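# Move all red foam blocks onto the desk

## Task

Get each red foam block in the room onto the desk, resting there without the robot holding it; all other objects stay on their shelf, table or counter, the coffee table ends upright, and the robot must not tip over or finish leaning.

## Robot and tools

ROBOT. A simulated Hello Robot Stretch 3 with one arm: a two-wheeled differential base (0.33 m long, 0.34 m wide), a lift that rides up a mast, and a telescoping arm that reaches out to the robot's RIGHT side. It cannot slide sideways, so the gripper is moved forward or back by driving the base. Turns on the spot pivot about the point midway between the drive wheels, 0.05 m behind the front edge. With the arm fully in and the wrist folded, the wrist pokes up to 0.06 m past the right side and a turn sweeps a 0.28 m radius; a level, unfolded wrist reaches beyond that circle. Loose objects may occasionally get nudged by something else.

FRAMES. Base frame: origin on the floor between the drive wheels, x forward, y left, z up. hand_pose is reported in it, located where the closed fingertips meet; with all wrist joints at 0 its x axis is up, y runs back along the arm toward the mast, z toward the rear. Fingertips are round pads 0.04 m wide, slightly nearer the wrist when fully open. Odometry frame is the base frame at scene start; base_odometry counts wheel rotation only (slip shows as travel), heading positive left, -3.142 to 3.142. turned_by_wheels and turned_by_imu give turning since the previous result, left positive. base_tilt (degrees) has forward and right positive, with a fixed bias up to about 4 degrees plus noise.

execute_actions. Arguments: "actions", a list holding one action or nothing (empty list just reports state and images), and optional "cameras", a list from head_camera, nav_camera, wrist_camera, all (omitted, null or ["all"] gives every camera, [] none; an unknown name rejects the call). The "pictures" line lists the returned images in order. An action may contain:
- "base": one command only. {"translate_m": d} is a relative drive in metres, forward positive, -1 to 1. {"rotate_rad": d} is a relative turn in radians, counter-clockwise (left) positive, -3.2 to 3.2. Both count from the base position in the latest state report.
- "joints": absolute targets, by name: lift_m 0 to 1.1 (arm height on mast, tolerance 0.004); arm_m 0 to 0.52 (extension, 0.004); wrist_yaw_rad -1.345 to 4.42 (0 along the arm, positive toward the front, 3.0 folded over the base; 0.02); wrist_pitch_rad -1.57 to 0.451 (0 level, negative tips fingers down; 0.05); wrist_roll_rad -2.911 to 2.911 (0 fingers side by side and level; 0.02); gripper_m -0.089 to 0.179 (bigger is wider; real fingertip gap is less by 0.007 near closed and 0.025 fully open, zero under 0.007; 0.004); head_pan_rad -3.953 to 1.73 (0 forward, positive left, -1.57 looks along the arm); head_tilt_rad -1.53 to 0.419 (0 level, negative down).
- "contact_limits": {"arm_m": n}, effort percent 1 to 100 at which the arm motion halts (around -n when retracting). Smaller is softer; too small halts immediately. It also caps arm holding force until the next action. The result's contact_limits line shows current, default and maximum.
Motions in one action start together and may finish separately; each action runs at most 15 s. Anything left out of an action may keep pushing toward its previous target without that appearing in the status. Unknown keys or out-of-range numbers reject the call with no motion. If a result reports a stop, the remaining execute_actions, wait and finished_scene calls in that reply are skipped. The simulation continues while the model is composing its reply; the robot keeps the last command meanwhile.

wait: {"seconds": 0 to 10}; commands nothing new and returns the same report as an empty action.

zoom_image: {"camera": name, "region": [x0, y0, x1, y1]} in pixels from the top-left of that camera's most recent full image, at most 504 by 504.

finished_scene: {"scene": current scene number}; final, executed after the last command has been held, and reports success. A reply with no tool call ends the run.

RESULT LINES. lidar_m: 12 rough distances in metres from the base origin, 30-degree sectors starting straight ahead and going counter-clockwise (4th left, 7th behind, 10th right); "-" nothing seen; plane 0.17 m above floor, range 0.15 to 12 m; sees table legs not tops, misses glass and thin legs; the mast and, with the lift low, other robot parts block sectors 5, 6, 9, 10; a leaning base can read floor as a wall. wrist_depth_mm and head_depth_mm: 7x7 grids of median depth from top left (wrist 45 to 1000, head 280 to 4000 in its sideways image). base_status/joint_status: "done" (for the base, wheels turned the commanded amount even if slipping), "off_target" (stopped short, possibly still pushing), "contact_stop", "time_out", "torque_fault" (target dropped; joint holds unless slack or off). Arm and lift contact_stop on a firm push and then go slack until commanded again; a slack lift may sink under load or be pushed up by closing fingers on a surface. Base, wrist and head never contact-stop. A wrist servo strained for seconds shuts off 10 s, limp. on_its_own lists uncommanded behaviour; "held at" is the held target. motor_effort: percent of max, positive toward larger values, bracket is peak; readings carry fixed bias and noise. Effort outside rest range suggests a load or contact. Positive wheel effort drives forward.

SPEED. Fast (0.30 m/s, 1.9 rad/s) only when stowed: lift_m under 0.30, arm_m under 0.03, wrist_yaw_rad over 2.54; else 0.10 m/s and 0.63 rad/s.

GRIPPER. Grasp by commanding below the object's width (lower squeezes harder; a stall guard may ease off, letting objects slip; resend a different value to re-squeeze). Release by opening at least 0.02 beyond the touching value. Neither reading nor status proves a grasp.

SELF-COLLISION. Fold or unfold the wrist only with lift_m 0.32 to 0.95, wrist_pitch_rad -0.4, roll near 0; once folded, lift can go down to 0.25. With yaw below -0.4 keep pitch at -0.5 or lower.

AVOID. Pushing into something rigid with the gripper above about 0.45 m can tip the robot (higher contact limits lower that height; repeat pushes after a stop are worse). Don't drive while gripping or pressing on something fixed. If snagged, reverse the last move in small steps; if leaning, free the gripper and, if still tipped, lower lift to about 0.2. Avoid drops, slips, slams, hard hits and very hard pushes.

Each tool is called after ">>>" as name(argument=value, ...), one argument or row to a line, values as JSON.

## Session

>>> execute_actions(
  actions=[],
)

Scene clock: 0.00 s.
base_odometry: x=+0.000 y=+0.000 heading=+0.000 (m, m, rad; odometry frame)
turned_by_wheels: +0.000 (rad since the last result)
turned_by_imu: +0.000 (rad since the last result)
base_tilt: forward=+0.5 right=-1.1 (deg)
lidar_m: 0.77 0.72 0.78 1.10 1.80 1.89 1.33 1.16 1.55 1.99 1.94 1.21
head_depth_mm: 1518 1198 1245 1173 979 1136 1183 / 955 1274 1423 1346 908 926 927 / 909 1299 1364 1337 847 848 879 / 880 1248 1270 1271 801 799 842 / 883 1193 1195 1194 933 826 835 / 892 1144 1115 1136 1156 792 915 / 660 655 658 651 654 664 1094
base_status: not commanded
joint_positions: lift_m=+0.309 arm_m=+0.001 wrist_yaw_rad=+3.088 wrist_pitch_rad=-0.512 wrist_roll_rad=+0.006 gripper_m=+0.037 head_pan_rad=-0.003 head_tilt_rad=+0.012
joint_status: not commanded
motor_effort: left_wheel=+0 right_wheel=+1 lift_m=+33 arm_m=+0 wrist_yaw_rad=+0 wrist_pitch_rad=+5 wrist_roll_rad=+1 gripper_m=+0 head_pan_rad=+0 head_tilt_rad=+3 (%)
hand_pose: x=-0.0099 y=+0.0650 z=+0.3010 quat_wxyz=(+0.198, +0.690, +0.160, +0.677) (m; base frame)
wrist_depth_mm: - - - - - 786 632 / 909 953 - - - 824 660 / 748 750 - 779 814 766 675 / 626 636 - 658 670 680 672 / 523 539 541 564 587 576 591 / 482 - - - 504 492 499 / - - - - 430 449 445
pictures: head_camera (sideways: a quarter turn clockwise sets it upright), nav_camera (sideways: a quarter turn counterclockwise sets it upright), wrist_camera
Images, in order (width x height): head_camera 896x504, nav_camera 672x504, wrist_camera 644x364.

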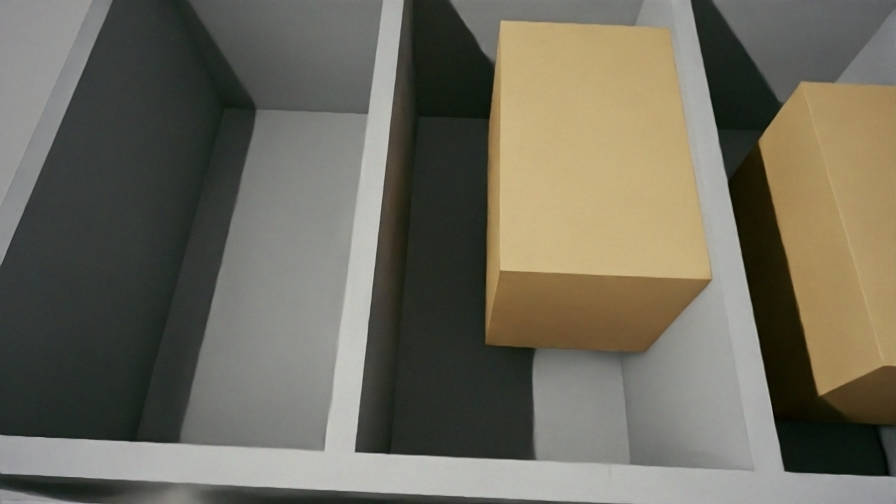

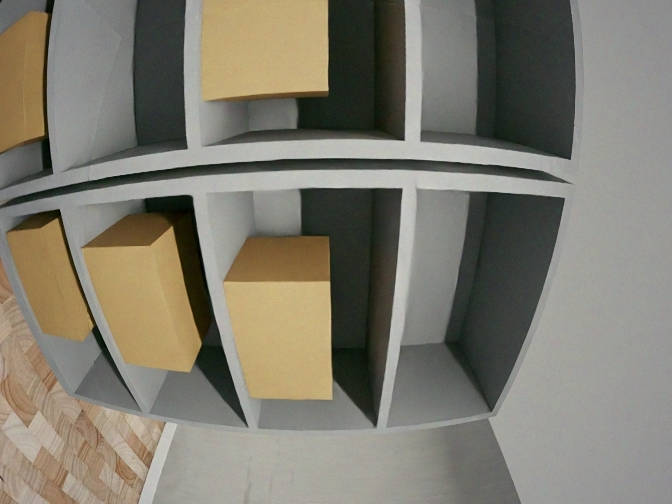

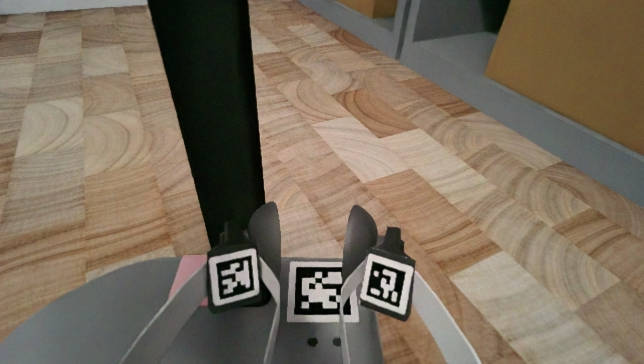

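>>> execute_actions(
  actions=[
    {"joints":{"head_pan_rad":-3.0,"head_tilt_rad":-0.5}},
  ],
  cameras=["head_camera","nav_camera"],
)

>>> execute_actions(
  actions=[
    {"joints":{"head_pan_rad":-1.6,"head_tilt_rad":-0.5}},
  ],
  cameras=["nav_camera"],
)

>>> execute_actions(
  actions=[
    {"joints":{"head_pan_rad":1.6,"head_tilt_rad":-0.5}},
  ],
  cameras=["head_camera","nav_camera"],
)

Scene clock: 4.93 s.
base_odometry: x=+0.000 y=+0.000 heading=+0.000 (m, m, rad; odometry frame)
turned_by_wheels: +0.000 (rad since the last result)
turned_by_imu: +0.000 (rad since the last result)
base_tilt: forward=+0.5 right=-1.2 (deg)
lidar_m: 0.77 0.72 0.78 1.10 1.80 1.89 1.32 1.16 1.56 1.99 1.94 1.21
head_depth_mm: 1571 1730 1928 1844 1815 1568 1292 / 1513 1684 1868 1933 1788 1566 1285 / 1467 1612 1797 1976 1988 1560 1278 / 1425 1556 1727 1896 1903 1544 1274 / 1377 1508 1640 1198 1501 1481 1260 / 1335 1453 1579 1176 1808 1511 1266 / 1297 1414 1531 1164 1725 1515 1244
base_status: not commanded
joint_positions: lift_m=+0.309 arm_m=+0.001 wrist_yaw_rad=+3.088 wrist_pitch_rad=-0.512 wrist_roll_rad=+0.006 gripper_m=+0.037 head_pan_rad=-2.993 head_tilt_rad=-0.494
joint_status: all done
motor_effort: left_wheel=+0(0) right_wheel=+0(1) lift_m=+33(33) arm_m=+1(0) wrist_yaw_rad=-1(0) wrist_pitch_rad=+5(5) wrist_roll_rad=+1(0) gripper_m=+0(0) head_pan_rad=-2(36) head_tilt_rad=-3(29) (%)
hand_pose: x=-0.0099 y=+0.0650 z=+0.3010 quat_wxyz=(+0.198, +0.690, +0.160, +0.677) (m; base frame)
wrist_depth_mm: - - - - - 798 637 / 914 950 - - - 813 659 / 751 749 - 798 804 778 678 / 612 623 - 648 650 675 658 / 543 533 548 553 583 565 573 / 477 - - - 511 500 506 / - - - - 426 446 450
pictures: head_camera (sideways: a quarter turn clockwise sets it upright), nav_camera (sideways: a quarter turn counterclockwise sets it upright)
Images, in order (width x height): head_camera 896x504, nav_camera 672x504.

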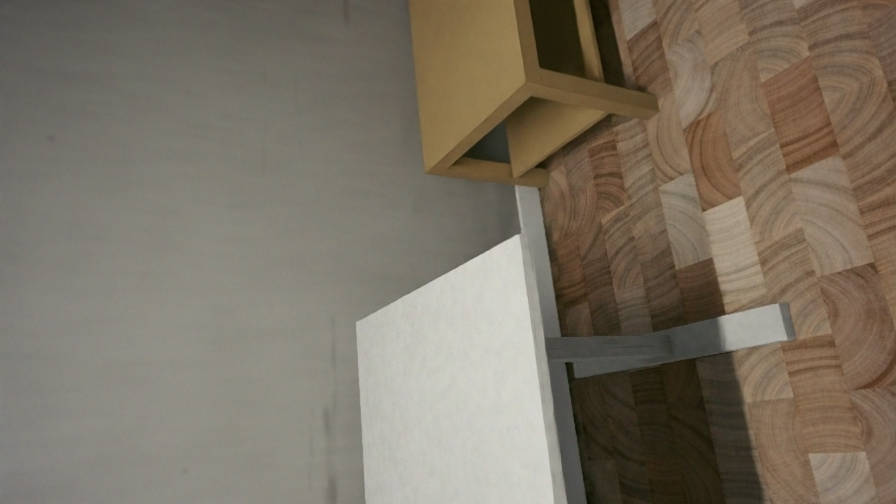

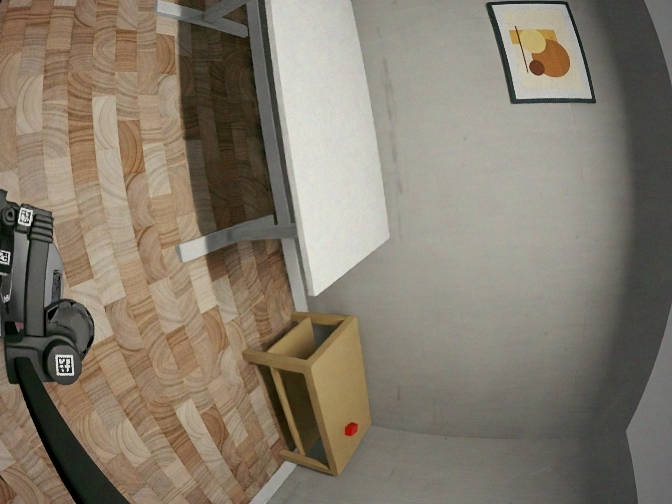

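Scene clock: 6.17 s.
base_odometry: x=+0.000 y=+0.000 heading=+0.000 (m, m, rad; odometry frame)
turned_by_wheels: +0.000 (rad since the last result)
turned_by_imu: +0.000 (rad since the last result)
base_tilt: forward=+0.4 right=-1.2 (deg)
lidar_m: 0.77 0.72 0.78 1.10 1.80 1.89 1.32 1.15 1.55 1.98 1.93 1.21
head_depth_mm: 1892 1959 2037 1266 1946 1577 1289 / 2033 2245 2372 1492 1886 1559 1279 / 1978 2164 2419 2577 1982 1548 1277 / 1861 2047 2255 2433 1954 1544 1282 / 1760 1923 2127 2323 1963 1534 1257 / 1664 1818 1983 2208 1933 1517 1249 / 1593 1721 1898 2092 1918 1522 1242
base_status: not commanded
joint_positions: lift_m=+0.309 arm_m=+0.001 wrist_yaw_rad=+3.088 wrist_pitch_rad=-0.512 wrist_roll_rad=+0.006 gripper_m=+0.037 head_pan_rad=-1.607 head_tilt_rad=-0.494
joint_status: all done
motor_effort: left_wheel=+0(0) right_wheel=+1(1) lift_m=+33(33) arm_m=+0(0) wrist_yaw_rad=+1(0) wrist_pitch_rad=+5(5) wrist_roll_rad=+1(0) gripper_m=+0(0) head_pan_rad=+3(32) head_tilt_rad=-3(2) (%)
hand_pose: x=-0.0099 y=+0.0650 z=+0.3010 quat_wxyz=(+0.198, +0.690, +0.160, +0.677) (m; base frame)
wrist_depth_mm: - - - - - 798 632 / 911 901 - - - 813 648 / 728 754 - 800 825 776 704 / 616 621 - 660 658 678 659 / 526 534 539 562 565 574 578 / 479 - - - 503 504 510 / - - - - 431 441 450
pictures: nav_camera (sideways: a quarter turn counterclockwise sets it upright)
Images, in order (width x height): nav_camera 672x504.

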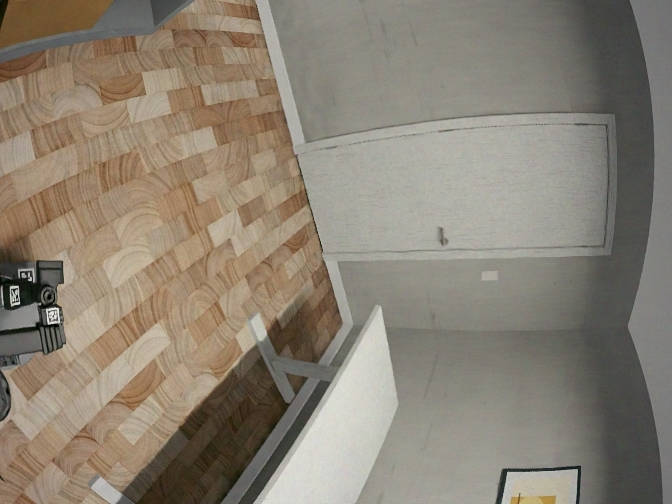

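Scene clock: 8.17 s.
base_odometry: x=+0.000 y=+0.000 heading=+0.000 (m, m, rad; odometry frame)
turned_by_wheels: +0.000 (rad since the last result)
turned_by_imu: +0.000 (rad since the last result)
base_tilt: forward=+0.5 right=-1.1 (deg)
lidar_m: 0.77 0.72 0.78 1.10 1.80 1.89 1.32 1.16 1.55 1.99 1.94 1.21
head_depth_mm: 870 942 1008 1193 1196 1435 1170 / 1562 1141 1123 1185 1286 1426 1279 / 1623 1291 1461 1480 1638 1504 1269 / 1592 1694 1848 1899 1848 1544 1265 / 1571 1719 1897 2107 1965 1539 1260 / 1503 1633 1812 2011 1935 1524 1260 / 1445 1567 1721 1872 1929 1514 1260
base_status: not commanded
joint_positions: lift_m=+0.309 arm_m=+0.001 wrist_yaw_rad=+3.088 wrist_pitch_rad=-0.512 wrist_roll_rad=+0.006 gripper_m=+0.037 head_pan_rad=+1.593 head_tilt_rad=-0.494
joint_status: all done
motor_effort: left_wheel=+0(0) right_wheel=+1(1) lift_m=+33(33) arm_m=+0(0) wrist_yaw_rad=+0(0) wrist_pitch_rad=+5(5) wrist_roll_rad=+1(1) gripper_m=+0(0) head_pan_rad=+3(35) head_tilt_rad=-3(3) (%)
hand_pose: x=-0.0099 y=+0.0650 z=+0.3010 quat_wxyz=(+0.198, +0.690, +0.160, +0.677) (m; base frame)
wrist_depth_mm: - - - - - 790 631 / 943 940 - - - 813 673 / 728 730 - 791 815 772 666 / 620 621 - 663 663 682 658 / 520 541 551 555 580 571 583 / 482 - - - 510 498 508 / - - - - 427 441 449
pictures: head_camera (sideways: a quarter turn clockwise sets it upright), nav_camera (sideways: a quarter turn counterclockwise sets it upright)
Images, in order (width x height): head_camera 896x504, nav_camera 672x504.

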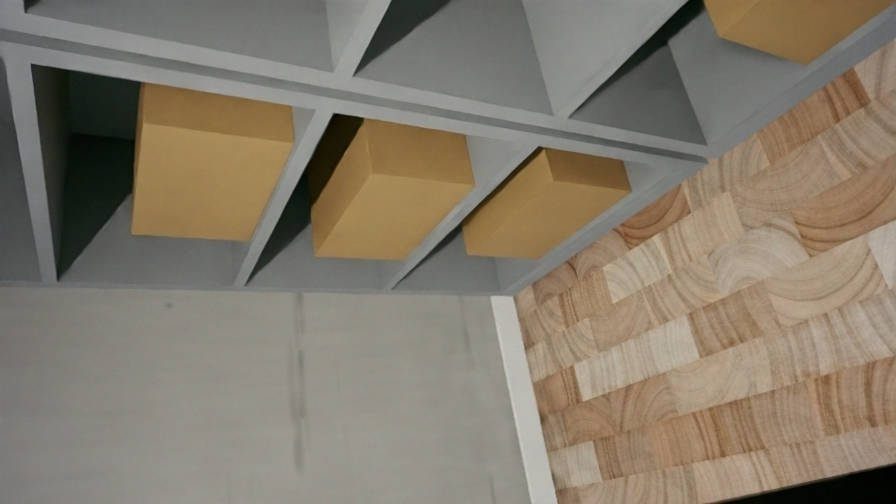

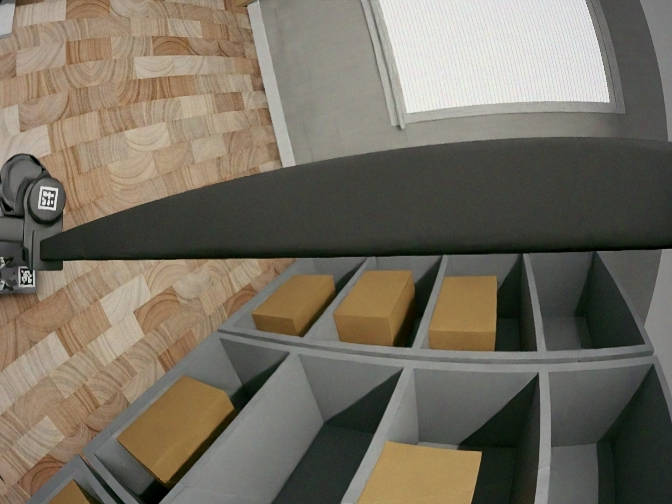

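>>> execute_actions(
  actions=[
    {"joints":{"lift_m":0.27,"head_pan_rad":0,"head_tilt_rad":-0.7}},
  ],
  cameras=[],
)

>>> execute_actions(
  actions=[
    {"base":{"rotate_rad":1.875}},
  ],
  cameras=["nav_camera"],
)

Scene clock: 15.47 s.
base_odometry: x=+0.000 y=+0.000 heading=+0.000 (m, m, rad; odometry frame)
turned_by_wheels: +0.000 (rad since the last result)
turned_by_imu: +0.000 (rad since the last result)
base_tilt: forward=+0.5 right=-1.2 (deg)
lidar_m: 0.77 0.72 0.78 1.10 1.80 1.89 1.32 1.16 1.56 1.98 1.94 1.21
head_depth_mm: 773 895 1320 1367 1600 1377 1176 / 733 839 1075 1212 1546 1368 1167 / 699 800 1021 1108 1414 1347 1160 / 697 778 962 1026 1295 1342 1155 / 870 869 972 1032 1210 1309 1143 / 984 885 1134 1089 1096 1270 1138 / 588 661 730 889 1023 1254 1139
base_status: not commanded
joint_positions: lift_m=+0.270 arm_m=+0.001 wrist_yaw_rad=+3.088 wrist_pitch_rad=-0.513 wrist_roll_rad=+0.006 gripper_m=+0.037 head_pan_rad=+0.007 head_tilt_rad=-0.691
joint_status: all done
motor_effort: left_wheel=+1(0) right_wheel=+1(1) lift_m=+29(30) arm_m=+0(0) wrist_yaw_rad=+0(0) wrist_pitch_rad=+5(5) wrist_roll_rad=+1(1) gripper_m=+0(0) head_pan_rad=-3(34) head_tilt_rad=-4(19) (%)
hand_pose: x=-0.0099 y=+0.0648 z=+0.2621 quat_wxyz=(+0.199, +0.690, +0.161, +0.677) (m; base frame)
wrist_depth_mm: - - - - - 785 633 / 817 851 872 875 927 817 665 / 681 677 - 719 729 728 655 / 563 583 - 580 592 614 627 / 482 507 - 530 528 516 529 / - - - - 467 455 461 / - - - - 389 400 411
pictures: none
No camera images: the call's "cameras" was empty. Leave "cameras" out to get every camera's image.

Scene clock: 17.83 s.
base_odometry: x=+0.000 y=+0.000 heading=+1.875 (m, m, rad; odometry frame)
turned_by_wheels: +1.875 (rad since the last result)
turned_by_imu: +1.893 (rad since the last result)
base_tilt: forward=+0.5 right=-1.1 (deg)
lidar_m: 1.78 1.79 1.32 1.15 1.63 1.55 1.94 1.98 0.81 0.72 0.75 1.07
head_depth_mm: 1484 1590 1460 1576 1546 1374 1174 / 1554 1744 1993 1900 1634 1368 1166 / 1535 1743 2015 2054 1629 1349 1153 / 1513 1715 1977 2023 1624 1341 1153 / 1486 1685 1941 2015 1606 1330 1151 / 1466 1659 1895 1974 1596 1329 1139 / 1440 1631 1862 1944 1580 1329 1135
base_status: done
joint_positions: lift_m=+0.270 arm_m=+0.001 wrist_yaw_rad=+3.088 wrist_pitch_rad=-0.513 wrist_roll_rad=+0.006 gripper_m=+0.037 head_pan_rad=+0.007 head_tilt_rad=-0.692
joint_status: not commanded
motor_effort: left_wheel=-1(5) right_wheel=+3(14) lift_m=+29(29) arm_m=+0(0) wrist_yaw_rad=+0(0) wrist_pitch_rad=+5(5) wrist_roll_rad=+1(1) gripper_m=+0(0) head_pan_rad=-2(3) head_tilt_rad=-3(4) (%)
hand_pose: x=-0.0099 y=+0.0648 z=+0.2621 quat_wxyz=(+0.199, +0.690, +0.161, +0.677) (m; base frame)
wrist_depth_mm: - - - - - - - / 815 849 853 902 916 956 - / 658 675 - 710 743 744 753 / 562 585 - 592 605 610 609 / 490 503 - 536 525 523 523 / - - - - 471 454 460 / - - - - 394 404 403
pictures: nav_camera (sideways: a quarter turn counterclockwise sets it upright)
Images, in order (width x height): nav_camera 672x504.

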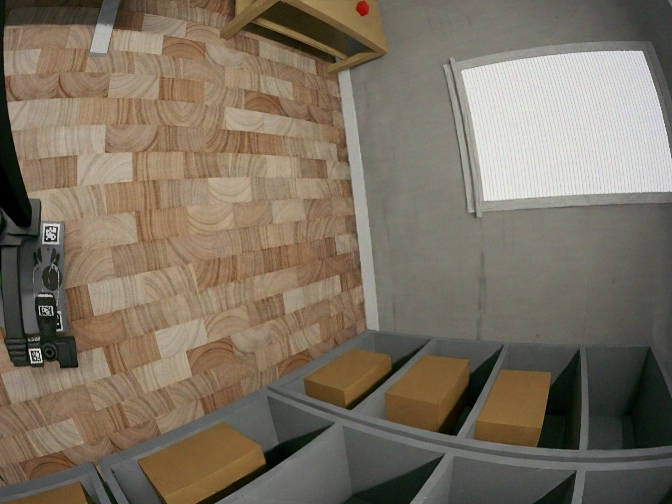

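>>> execute_actions(
  actions=[
    {"base":{"translate_m":1.0}},
  ],
  cameras=[],
)

>>> execute_actions(
  actions=[
    {"base":{"translate_m":0.22},"joints":{"head_pan_rad":-0.9,"head_tilt_rad":-0.5}},
  ],
  cameras=["nav_camera","head_camera"],
)

Scene clock: 31.73 s.
base_odometry: x=-0.299 y=+0.954 heading=+1.875 (m, m, rad; odometry frame)
turned_by_wheels: +0.000 (rad since the last result)
turned_by_imu: +0.001 (rad since the last result)
base_tilt: forward=+0.5 right=-1.1 (deg)
lidar_m: 0.80 0.80 0.99 1.71 1.22 2.21 2.92 1.00 0.73 0.56 0.58 0.72
head_depth_mm: 688 783 907 1062 1249 1303 1146 / 676 768 889 1051 1281 1355 1171 / 667 756 871 1029 1254 1350 1162 / 655 740 853 1006 1223 1345 1158 / 647 732 837 986 1186 1335 1144 / 638 719 824 960 1157 1307 1148 / 628 706 804 942 1127 1291 1134
base_status: done
joint_positions: lift_m=+0.270 arm_m=+0.001 wrist_yaw_rad=+3.088 wrist_pitch_rad=-0.513 wrist_roll_rad=+0.006 gripper_m=+0.037 head_pan_rad=+0.007 head_tilt_rad=-0.692
joint_status: not commanded
motor_effort: left_wheel=+0(5) right_wheel=+2(11) lift_m=+29(29) arm_m=+0(1) wrist_yaw_rad=+0(0) wrist_pitch_rad=+5(5) wrist_roll_rad=+0(0) gripper_m=+0(0) head_pan_rad=-2(2) head_tilt_rad=-3(3) (%)
hand_pose: x=-0.0099 y=+0.0647 z=+0.2620 quat_wxyz=(+0.199, +0.690, +0.161, +0.677) (m; base frame)
wrist_depth_mm: - - - - - - 837 / 819 839 923 927 915 967 829 / 699 681 - 732 745 736 753 / 554 580 - 590 594 612 626 / 485 510 - 532 529 522 538 / - - - - 459 450 457 / - - - - 393 407 410
pictures: none
No camera images: the call's "cameras" was empty. Leave "cameras" out to get every camera's image.

Scene clock: 33.93 s.
base_odometry: x=-0.365 y=+1.164 heading=+1.875 (m, m, rad; odometry frame)
turned_by_wheels: +0.000 (rad since the last result)
turned_by_imu: +0.000 (rad since the last result)
base_tilt: forward=+0.5 right=-1.2 (deg)
lidar_m: 0.59 0.59 0.72 1.32 1.70 1.67 3.12 0.94 0.60 0.54 0.55 0.64
head_depth_mm: 787 463 490 534 701 653 716 / 827 489 519 569 722 701 777 / 869 512 552 599 742 762 910 / 875 942 914 658 769 835 996 / 748 822 857 738 1051 951 1180 / 653 702 766 811 932 1043 1176 / 587 643 704 777 857 944 1049
base_status: done
joint_positions: lift_m=+0.270 arm_m=+0.001 wrist_yaw_rad=+3.088 wrist_pitch_rad=-0.513 wrist_roll_rad=+0.006 gripper_m=+0.037 head_pan_rad=-0.893 head_tilt_rad=-0.506
joint_status: all done
motor_effort: left_wheel=-2(5) right_wheel=+2(11) lift_m=+29(29) arm_m=-1(1) wrist_yaw_rad=+0(0) wrist_pitch_rad=+5(5) wrist_roll_rad=+1(0) gripper_m=+0(0) head_pan_rad=-2(36) head_tilt_rad=+3(20) (%)
hand_pose: x=-0.0099 y=+0.0647 z=+0.2620 quat_wxyz=(+0.199, +0.690, +0.161, +0.677) (m; base frame)
wrist_depth_mm: - - - - - 837 616 / 842 841 901 892 917 823 614 / 671 675 - 709 708 728 619 / 565 578 - 593 614 609 606 / 487 515 - 535 524 514 534 / - - - - 467 454 463 / - - - - 394 403 402
pictures: head_camera (sideways: a quarter turn clockwise sets it upright), nav_camera (sideways: a quarter turn counterclockwise sets it upright)
Images, in order (width x height): head_camera 896x504, nav_camera 672x504.

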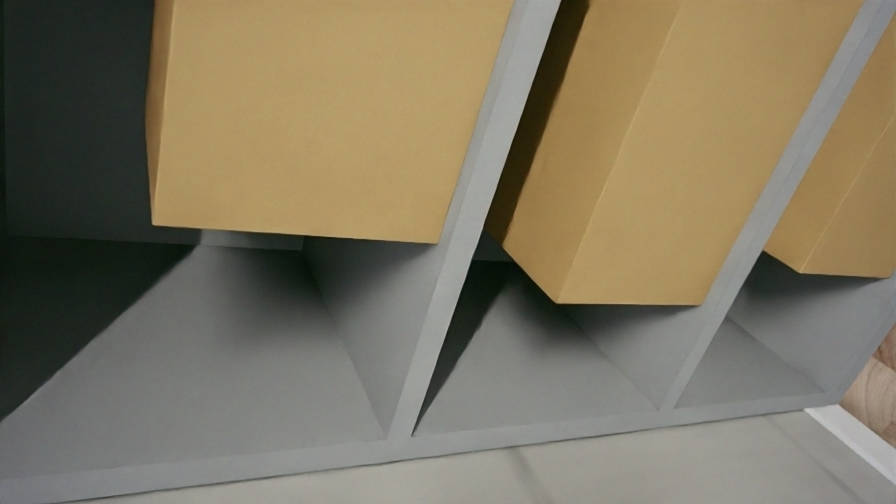

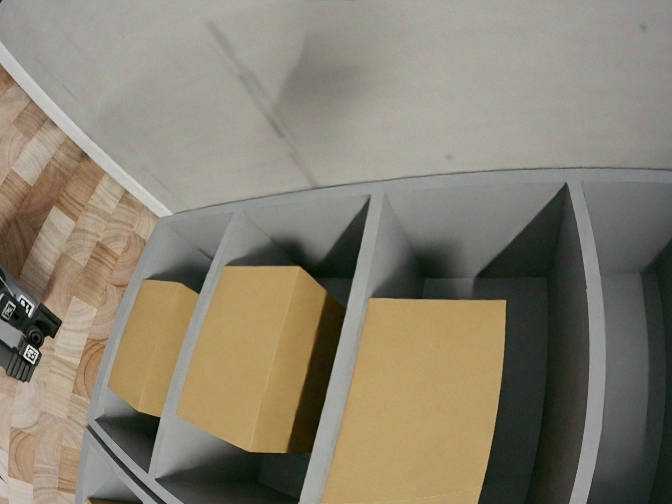

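>>> execute_actions(
  actions=[
    {"base":{"rotate_rad":1.70},"joints":{"head_pan_rad":0,"head_tilt_rad":-0.6}},
  ],
  cameras=["head_camera"],
)

>>> execute_actions(
  actions=[
    {"base":{"translate_m":0.6}},
  ],
  cameras=["head_camera","nav_camera"],
)

Scene clock: 42.27 s.
base_odometry: x=-0.365 y=+1.164 heading=-2.708 (m, m, rad; odometry frame)
turned_by_wheels: +1.700 (rad since the last result)
turned_by_imu: +1.716 (rad since the last result)
base_tilt: forward=+0.5 right=-1.1 (deg)
lidar_m: 1.78 1.29 2.48 3.14 0.86 0.60 0.54 0.56 0.61 0.59 0.60 0.80
head_depth_mm: 1438 1422 1423 1398 1393 1346 1207 / 1526 1706 1829 1679 1679 1451 1210 / 1519 1700 1883 1652 1720 1432 1209 / 1501 1687 1871 1631 1714 1441 1212 / 1508 1690 1866 1610 1692 1425 1193 / 1505 1668 1846 1603 1677 1414 1193 / 1489 1655 1868 2016 1675 1402 1183
base_status: done
joint_positions: lift_m=+0.270 arm_m=+0.001 wrist_yaw_rad=+3.088 wrist_pitch_rad=-0.513 wrist_roll_rad=+0.006 gripper_m=+0.037 head_pan_rad=-0.007 head_tilt_rad=-0.593
joint_status: all done
motor_effort: left_wheel=-1(6) right_wheel=+3(13) lift_m=+29(29) arm_m=+0(1) wrist_yaw_rad=-1(1) wrist_pitch_rad=+5(5) wrist_roll_rad=+0(1) gripper_m=+0(0) head_pan_rad=+3(36) head_tilt_rad=-3(13) (%)
hand_pose: x=-0.0099 y=+0.0647 z=+0.2620 quat_wxyz=(+0.199, +0.690, +0.161, +0.677) (m; base frame)
wrist_depth_mm: 724 - - - - - - / 714 835 877 913 894 931 - / 670 688 - 703 738 735 747 / 573 565 - 597 605 613 619 / 486 505 - 540 533 522 528 / - - - - 455 451 453 / - - - - 399 398 403
pictures: head_camera (sideways: a quarter turn clockwise sets it upright)
Images, in order (width x height): head_camera 896x504.

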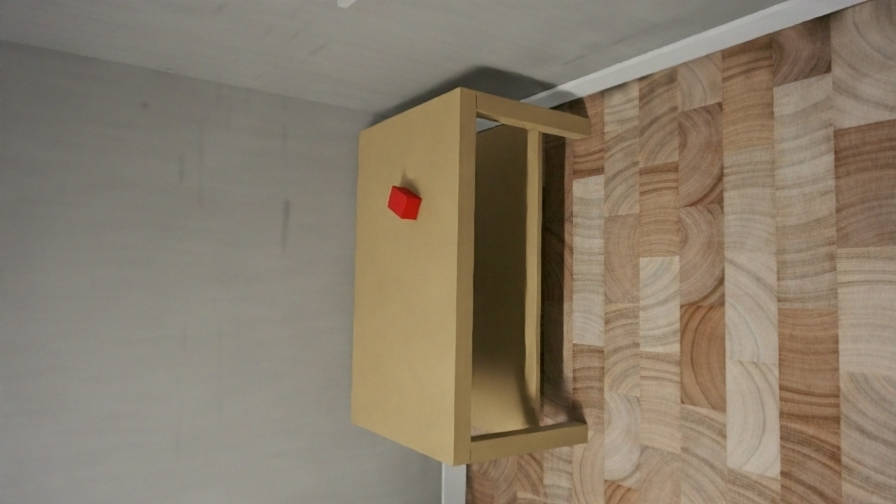

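Scene clock: 45.83 s.
base_odometry: x=-0.910 y=+0.912 heading=-2.709 (m, m, rad; odometry frame)
turned_by_wheels: +0.000 (rad since the last result)
turned_by_imu: +0.001 (rad since the last result)
base_tilt: forward=+0.5 right=-1.1 (deg)
lidar_m: 1.22 0.75 1.26 3.13 1.68 1.17 1.14 0.83 0.59 0.56 0.57 0.76
head_depth_mm: 1015 1131 1254 1352 1214 1102 1191 / 1005 1126 1280 1407 1166 1213 1210 / 1006 1118 1263 1393 1135 1202 1213 / 1005 1112 1256 1384 1147 1199 1204 / 999 1113 1245 1368 1145 1194 1189 / 992 1103 1241 1352 1130 1182 1185 / 992 1099 1237 1348 1122 1179 1178
base_status: done
joint_positions: lift_m=+0.270 arm_m=+0.001 wrist_yaw_rad=+3.088 wrist_pitch_rad=-0.513 wrist_roll_rad=+0.006 gripper_m=+0.037 head_pan_rad=-0.007 head_tilt_rad=-0.593
joint_status: not commanded
motor_effort: left_wheel=-1(5) right_wheel=+2(11) lift_m=+29(30) arm_m=-1(1) wrist_yaw_rad=+0(0) wrist_pitch_rad=+5(5) wrist_roll_rad=+1(1) gripper_m=+0(0) head_pan_rad=+3(3) head_tilt_rad=-3(3) (%)
hand_pose: x=-0.0099 y=+0.0647 z=+0.2620 quat_wxyz=(+0.199, +0.690, +0.161, +0.677) (m; base frame)
wrist_depth_mm: - - - - - - - / 829 852 865 897 903 923 - / 648 684 - 715 766 770 751 / 563 575 - 589 604 609 629 / 486 508 - 537 532 529 530 / - - - - 460 453 461 / - - - - 402 401 404
pictures: head_camera (sideways: a quarter turn clockwise sets it upright), nav_camera (sideways: a quarter turn counterclockwise sets it upright)
Images, in order (width x height): head_camera 896x504, nav_camera 672x504.

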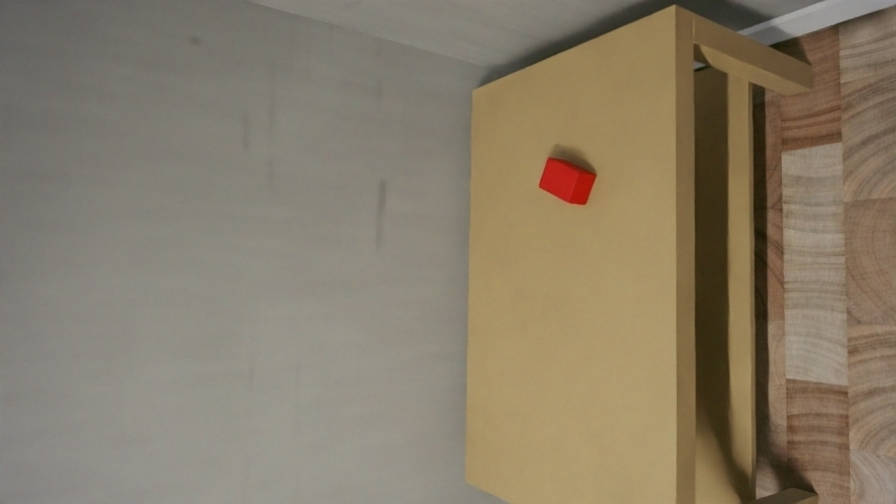

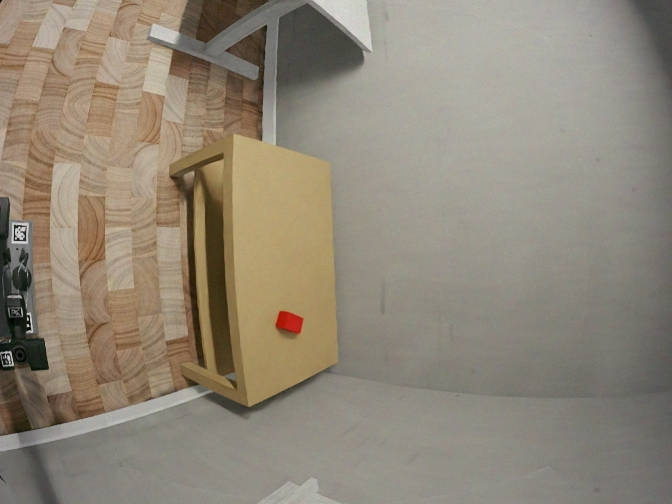

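>>> execute_actions(
  actions=[
    {"base":{"translate_m":0.24}},
  ],
  cameras=[],
)

>>> execute_actions(
  actions=[
    {"base":{"rotate_rad":1.555}},
  ],
  cameras=[],
)

>>> execute_actions(
  actions=[
    {"base":{"translate_m":-0.10},"joints":{"lift_m":0.70,"wrist_pitch_rad":-0.4,"head_pan_rad":-1.57,"head_tilt_rad":-0.85}},
  ],
  cameras=["head_camera"],
)

Scene clock: 54.43 s.
base_odometry: x=-1.128 y=+0.812 heading=-2.709 (m, m, rad; odometry frame)
turned_by_wheels: +0.000 (rad since the last result)
turned_by_imu: +0.000 (rad since the last result)
base_tilt: forward=+0.6 right=-1.2 (deg)
lidar_m: 0.98 0.56 0.56 2.32 2.05 1.43 1.38 0.81 0.58 0.55 0.56 0.58
head_depth_mm: 812 901 1015 1165 1226 951 833 / 807 895 1013 1151 1170 944 830 / 805 892 1006 1143 1159 917 822 / 799 888 1000 1146 1152 931 819 / 797 886 992 1134 1137 926 815 / 792 877 989 1126 1137 922 812 / 788 876 983 1120 1120 912 805
base_status: done
joint_positions: lift_m=+0.270 arm_m=+0.001 wrist_yaw_rad=+3.088 wrist_pitch_rad=-0.513 wrist_roll_rad=+0.006 gripper_m=+0.037 head_pan_rad=-0.007 head_tilt_rad=-0.594
joint_status: not commanded
motor_effort: left_wheel=-2(7) right_wheel=+3(11) lift_m=+29(29) arm_m=-1(1) wrist_yaw_rad=-1(0) wrist_pitch_rad=+5(5) wrist_roll_rad=+1(0) gripper_m=+0(0) head_pan_rad=+2(3) head_tilt_rad=-2(3) (%)
hand_pose: x=-0.0099 y=+0.0647 z=+0.2620 quat_wxyz=(+0.199, +0.690, +0.161, +0.677) (m; base frame)
wrist_depth_mm: - - - - - - - / 828 865 869 904 930 956 490 / 686 673 - 697 719 759 546 / 562 571 - 593 597 600 594 / 486 513 - 545 539 525 536 / - - - - 464 458 462 / - - - - 399 403 406
pictures: none
No camera images: the call's "cameras" was empty. Leave "cameras" out to get every camera's image.

Scene clock: 56.83 s.
base_odometry: x=-1.128 y=+0.812 heading=-1.154 (m, m, rad; odometry frame)
turned_by_wheels: +1.555 (rad since the last result)
turned_by_imu: +1.570 (rad since the last result)
base_tilt: forward=+0.5 right=-1.2 (deg)
lidar_m: 2.32 2.11 1.55 1.38 0.84 0.58 0.55 0.56 0.58 0.98 0.58 0.56
head_depth_mm: 2254 2271 1533 1215 1701 1460 1219 / 2704 2862 1505 1204 1751 1450 1213 / 2729 2946 1481 1179 1801 1436 1199 / 2686 2904 2916 2298 1781 1440 1199 / 2690 2969 3201 2287 1752 1415 1200 / 2664 2942 3157 2233 1734 1414 1193 / 2655 2975 3153 2246 1730 1402 1180
base_status: done
joint_positions: lift_m=+0.270 arm_m=+0.001 wrist_yaw_rad=+3.088 wrist_pitch_rad=-0.513 wrist_roll_rad=+0.006 gripper_m=+0.037 head_pan_rad=-0.007 head_tilt_rad=-0.594
joint_status: not commanded
motor_effort: left_wheel=-1(7) right_wheel=+2(13) lift_m=+29(30) arm_m=-1(0) wrist_yaw_rad=+0(1) wrist_pitch_rad=+5(5) wrist_roll_rad=+0(1) gripper_m=+0(0) head_pan_rad=+3(3) head_tilt_rad=-2(3) (%)
hand_pose: x=-0.0099 y=+0.0647 z=+0.2620 quat_wxyz=(+0.199, +0.690, +0.161, +0.677) (m; base frame)
wrist_depth_mm: 738 - - - - - - / 761 867 903 886 969 932 - / 695 692 - 729 717 732 750 / 566 569 - 599 598 617 611 / 478 515 - 534 526 528 536 / - - - - 457 447 461 / - - - - 396 405 409
pictures: none
No camera images: the call's "cameras" was empty. Leave "cameras" out to get every camera's image.

Scene clock: 61.57 s.
base_odometry: x=-1.168 y=+0.903 heading=-1.154 (m, m, rad; odometry frame)
turned_by_wheels: +0.000 (rad since the last result)
turned_by_imu: -0.001 (rad since the last result)
base_tilt: forward=+0.4 right=-1.2 (deg)
lidar_m: 2.42 2.09 1.43 1.37 0.69 0.48 0.45 0.46 0.52 0.98 1.01 0.64
head_depth_mm: 858 973 1091 1091 1024 1031 978 / 861 995 1182 1154 950 1060 - / 852 983 1184 1120 945 1163 1095 / 850 986 1172 1106 940 1141 - / 848 982 1166 1111 937 1123 1077 / 843 973 1158 1093 931 1172 1094 / 836 967 1153 1094 923 1174 1087
base_status: done
joint_positions: lift_m=+0.700 arm_m=+0.001 wrist_yaw_rad=+3.088 wrist_pitch_rad=-0.420 wrist_roll_rad=+0.006 gripper_m=+0.037 head_pan_rad=-1.563 head_tilt_rad=-0.840
joint_status: all done
motor_effort: left_wheel=-1(7) right_wheel=+2(9) lift_m=+37(39) arm_m=-1(1) wrist_yaw_rad=-1(0) wrist_pitch_rad=+7(7) wrist_roll_rad=+1(1) gripper_m=+0(0) head_pan_rad=-2(36) head_tilt_rad=-4(24) (%)
hand_pose: x=-0.0092 y=+0.0775 z=+0.7121 quat_wxyz=(+0.167, +0.697, +0.129, +0.686) (m; base frame)
wrist_depth_mm: 667 924 - - - - - / 638 969 - - - - - / 642 - - - - - - / 649 - - - - - - / 638 - - - - - - / 650 923 - - - - - / 616 813 848 852 873 896 914
pictures: head_camera (sideways: a quarter turn clockwise sets it upright)
Images, in order (width x height): head_camera 896x504.

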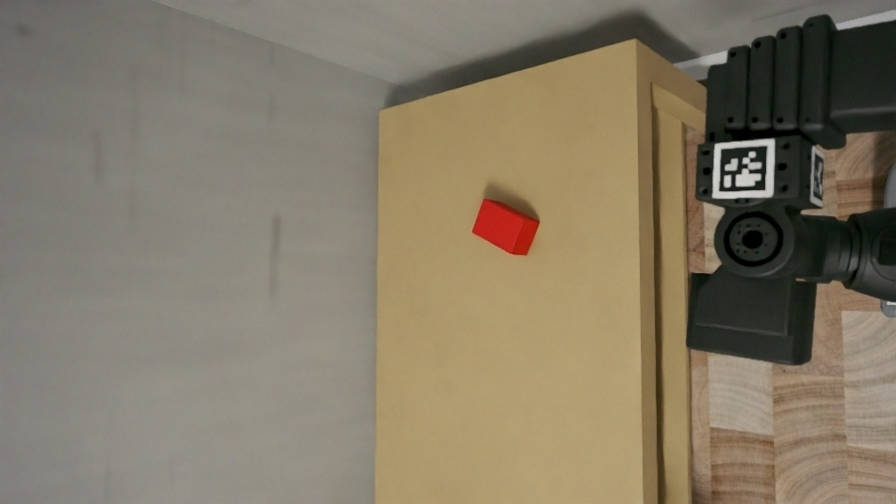

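>>> execute_actions(
  actions=[
    {"joints":{"wrist_yaw_rad":0,"gripper_m":0.17,"head_tilt_rad":-0.7}},
  ],
)

Scene clock: 76.67 s.
base_odometry: x=-1.168 y=+0.903 heading=-1.154 (m, m, rad; odometry frame)
turned_by_wheels: +0.000 (rad since the last result)
turned_by_imu: +0.000 (rad since the last result)
base_tilt: forward=+0.5 right=-1.1 (deg)
lidar_m: 2.42 2.10 1.43 1.37 0.69 0.48 0.45 0.46 0.52 0.99 1.01 0.64
head_depth_mm: 834 944 1046 1076 1072 961 1011 / 830 938 1084 1248 1053 896 1041 / 825 932 1082 1210 1044 907 - / 823 927 1073 1211 1036 899 - / 819 927 1070 1196 1023 885 1115 / 812 917 1057 1186 1020 875 1115 / 811 915 1052 1175 1014 856 1083
base_status: not commanded
joint_positions: lift_m=+0.700 arm_m=+0.001 wrist_yaw_rad=+0.003 wrist_pitch_rad=-0.420 wrist_roll_rad=+0.006 gripper_m=+0.170 head_pan_rad=-1.563 head_tilt_rad=-0.705
joint_status: all done
motor_effort: left_wheel=-1(1) right_wheel=+2(2) lift_m=+37(37) arm_m=+0(0) wrist_yaw_rad=-2(2) wrist_pitch_rad=+7(7) wrist_roll_rad=+0(1) gripper_m=+0(88) head_pan_rad=-3(3) head_tilt_rad=+2(16) (%)
hand_pose: x=-0.0209 y=-0.3705 z=+0.7121 quat_wxyz=(+0.690, +0.148, -0.693, -0.147) (m; base frame)
wrist_depth_mm: 652 661 673 693 704 668 493 / 709 730 715 735 757 699 482 / 758 741 783 800 812 685 483 / 615 633 633 657 670 658 486 / 524 519 536 503 547 580 488 / - 444 454 460 462 460 464 / 378 387 403 401 399 409 418
pictures: head_camera (sideways: a quarter turn clockwise sets it upright), nav_camera (sideways: a quarter turn counterclockwise sets it upright), wrist_camera
Images, in order (width x height): head_camera 896x504, nav_camera 672x504, wrist_camera 644x364.

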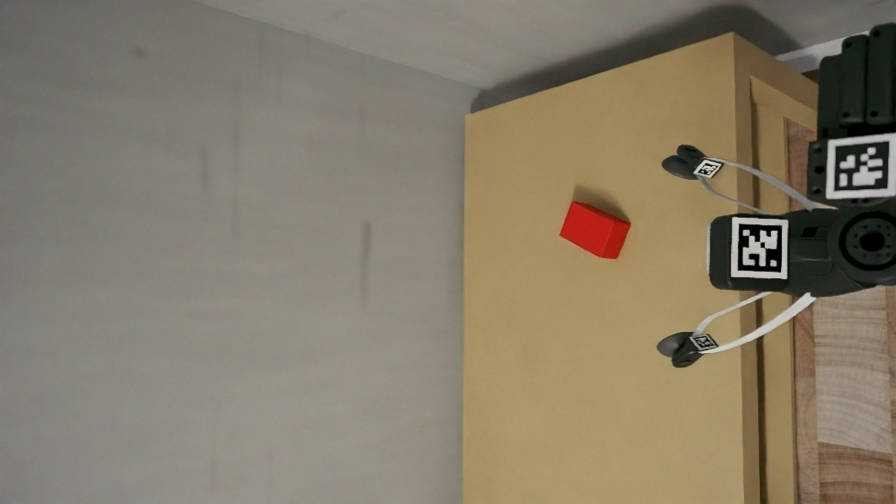

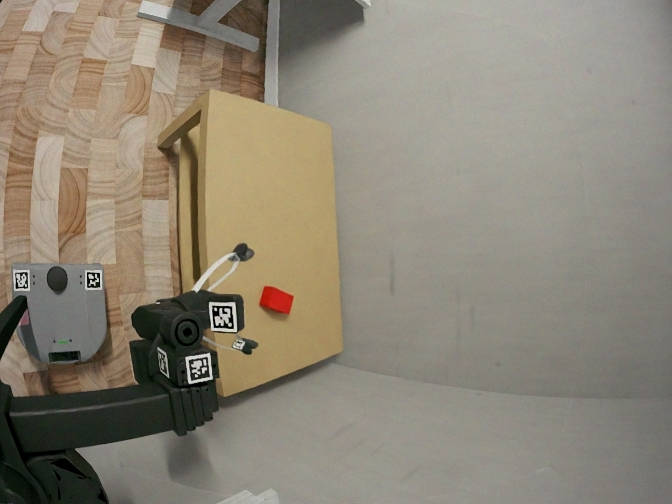

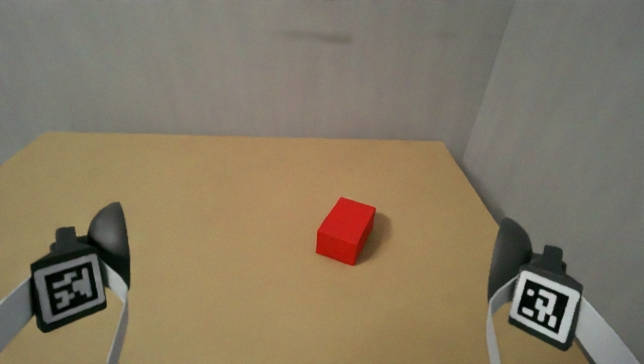

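>>> execute_actions(
  actions=[
    {"joints":{"wrist_yaw_rad":-0.25,"lift_m":0.52,"arm_m":0.15}},
  ],
  cameras=["wrist_camera","head_camera"],
)

Scene clock: 82.10 s.
base_odometry: x=-1.168 y=+0.903 heading=-1.154 (m, m, rad; odometry frame)
turned_by_wheels: +0.000 (rad since the last result)
turned_by_imu: +0.000 (rad since the last result)
base_tilt: forward=+0.5 right=-1.1 (deg)
lidar_m: 2.42 2.10 1.43 1.37 0.69 0.48 0.45 0.46 0.52 0.99 1.01 0.64
head_depth_mm: 834 944 1043 1080 1071 960 1065 / 829 940 1084 1250 1055 898 1099 / 822 938 1078 1219 1045 913 - / 823 932 1071 1211 1031 910 1098 / 815 925 1068 1197 1031 883 1119 / 813 922 1058 1189 1021 877 1103 / 808 915 1051 1174 1019 849 1086
base_status: not commanded
joint_positions: lift_m=+0.520 arm_m=+0.150 wrist_yaw_rad=-0.248 wrist_pitch_rad=-0.420 wrist_roll_rad=+0.006 gripper_m=+0.170 head_pan_rad=-1.563 head_tilt_rad=-0.705
joint_status: all done
motor_effort: left_wheel=-1(1) right_wheel=+2(2) lift_m=+29(32) arm_m=+1(2) wrist_yaw_rad=-2(3) wrist_pitch_rad=+7(7) wrist_roll_rad=+1(1) gripper_m=+0(0) head_pan_rad=-2(2) head_tilt_rad=+2(2) (%)
hand_pose: x=-0.0766 y=-0.5120 z=+0.5324 quat_wxyz=(+0.666, +0.060, -0.706, -0.232) (m; base frame)
wrist_depth_mm: 483 507 541 581 607 456 348 / 510 533 552 605 635 463 359 / 413 417 424 438 447 469 363 / 329 331 283 324 356 380 369 / 285 278 269 281 294 310 356 / - 239 243 246 250 252 261 / 205 209 212 213 219 218 225
pictures: head_camera (sideways: a quarter turn clockwise sets it upright), wrist_camera
Images, in order (width x height): head_camera 896x504, wrist_camera 644x364.

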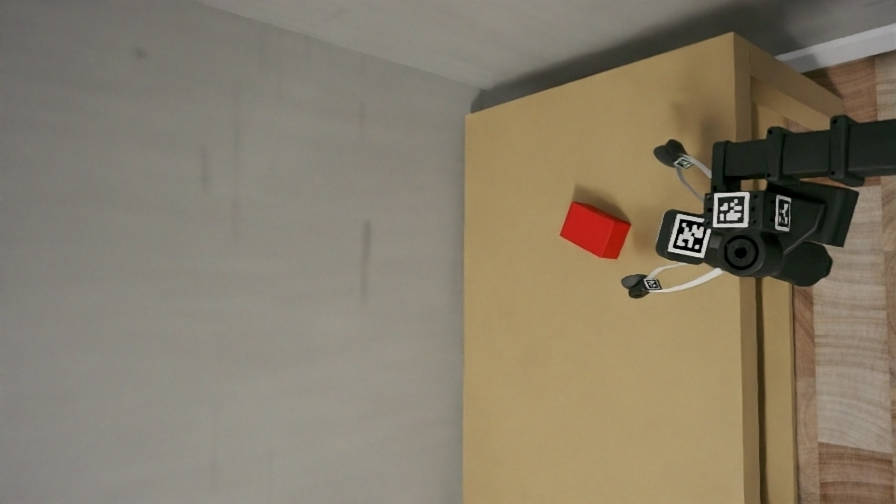

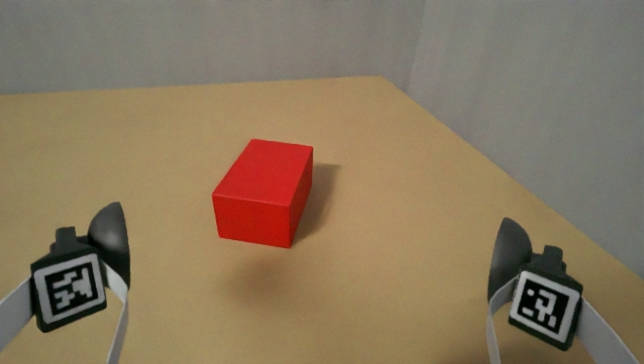

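>>> execute_actions(
  actions=[
    {"base":{"translate_m":0.025},"joints":{"lift_m":0.48,"arm_m":0.21}},
  ],
  cameras=["wrist_camera"],
)

Scene clock: 86.77 s.
base_odometry: x=-1.158 y=+0.880 heading=-1.154 (m, m, rad; odometry frame)
turned_by_wheels: +0.000 (rad since the last result)
turned_by_imu: +0.000 (rad since the last result)
base_tilt: forward=+0.5 right=-1.1 (deg)
lidar_m: 2.39 2.10 1.44 1.37 0.73 0.50 0.47 0.48 0.54 0.99 1.01 0.62
head_depth_mm: 831 943 1061 1135 1075 924 1088 / 828 941 1084 1249 1051 898 1110 / 824 934 1076 1218 1041 914 1125 / 819 927 1067 1207 1037 - 1127 / 814 919 1064 1188 1029 881 1116 / 810 919 1054 1186 1024 860 1093 / 805 916 1053 1177 1012 853 1081
base_status: done
joint_positions: lift_m=+0.480 arm_m=+0.210 wrist_yaw_rad=-0.248 wrist_pitch_rad=-0.420 wrist_roll_rad=+0.006 gripper_m=+0.170 head_pan_rad=-1.563 head_tilt_rad=-0.705
joint_status: all done
motor_effort: left_wheel=-1(3) right_wheel=+2(8) lift_m=+29(31) arm_m=+3(3) wrist_yaw_rad=-2(1) wrist_pitch_rad=+7(7) wrist_roll_rad=+1(1) gripper_m=+0(0) head_pan_rad=-3(2) head_tilt_rad=+2(2) (%)
hand_pose: x=-0.0766 y=-0.5720 z=+0.4924 quat_wxyz=(+0.666, +0.060, -0.706, -0.232) (m; base frame)
wrist_depth_mm: 431 454 490 530 556 479 370 / 441 453 467 485 502 488 373 / 331 337 343 351 364 379 379 / 266 270 267 205 286 296 311 / 229 224 219 198 238 247 246 / - 192 195 197 201 203 207 / 165 168 170 173 175 175 180
pictures: wrist_camera
Images, in order (width x height): wrist_camera 644x364.

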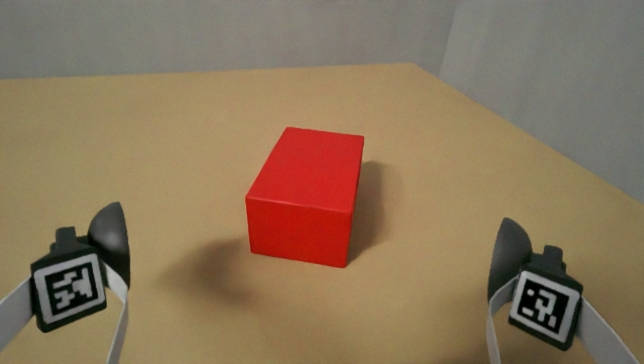

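>>> execute_actions(
  actions=[
    {"base":{"translate_m":-0.015},"joints":{"lift_m":0.455,"arm_m":0.285}},
  ],
  cameras=["wrist_camera"],
)

Scene clock: 90.70 s.
base_odometry: x=-1.164 y=+0.894 heading=-1.154 (m, m, rad; odometry frame)
turned_by_wheels: +0.000 (rad since the last result)
turned_by_imu: +0.000 (rad since the last result)
base_tilt: forward=+0.5 right=-1.1 (deg)
lidar_m: 2.41 2.09 1.44 1.37 0.71 0.49 0.46 0.47 0.53 0.99 1.01 0.63
head_depth_mm: 834 947 1045 1104 1099 976 1063 / 830 939 1083 1250 1055 900 1103 / 826 935 1079 1221 1073 914 1127 / 820 930 1071 1200 1064 879 1125 / 815 922 1061 1197 1031 884 1124 / 807 923 1059 1190 1018 876 1105 / 810 917 1052 1172 1014 850 1088
base_status: done
joint_positions: lift_m=+0.455 arm_m=+0.285 wrist_yaw_rad=-0.248 wrist_pitch_rad=-0.420 wrist_roll_rad=+0.006 gripper_m=+0.170 head_pan_rad=-1.563 head_tilt_rad=-0.705
joint_status: all done
motor_effort: left_wheel=-1(4) right_wheel=+2(5) lift_m=+29(29) arm_m=+2(4) wrist_yaw_rad=-2(0) wrist_pitch_rad=+6(6) wrist_roll_rad=+1(1) gripper_m=+0(0) head_pan_rad=-2(2) head_tilt_rad=+3(3) (%)
hand_pose: x=-0.0766 y=-0.6470 z=+0.4675 quat_wxyz=(+0.666, +0.060, -0.706, -0.232) (m; base frame)
wrist_depth_mm: 375 394 418 450 493 457 347 / 364 381 395 406 416 445 357 / 279 284 291 299 309 317 353 / 224 228 230 161 234 249 254 / 192 190 141 133 199 209 207 / - 163 117 114 169 171 177 / 138 143 133 121 147 149 153
pictures: wrist_camera
Images, in order (width x height): wrist_camera 644x364.

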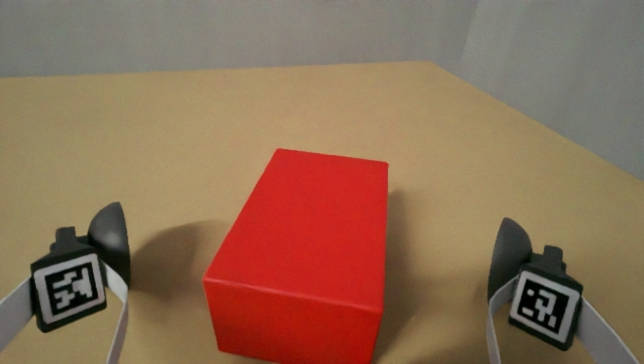

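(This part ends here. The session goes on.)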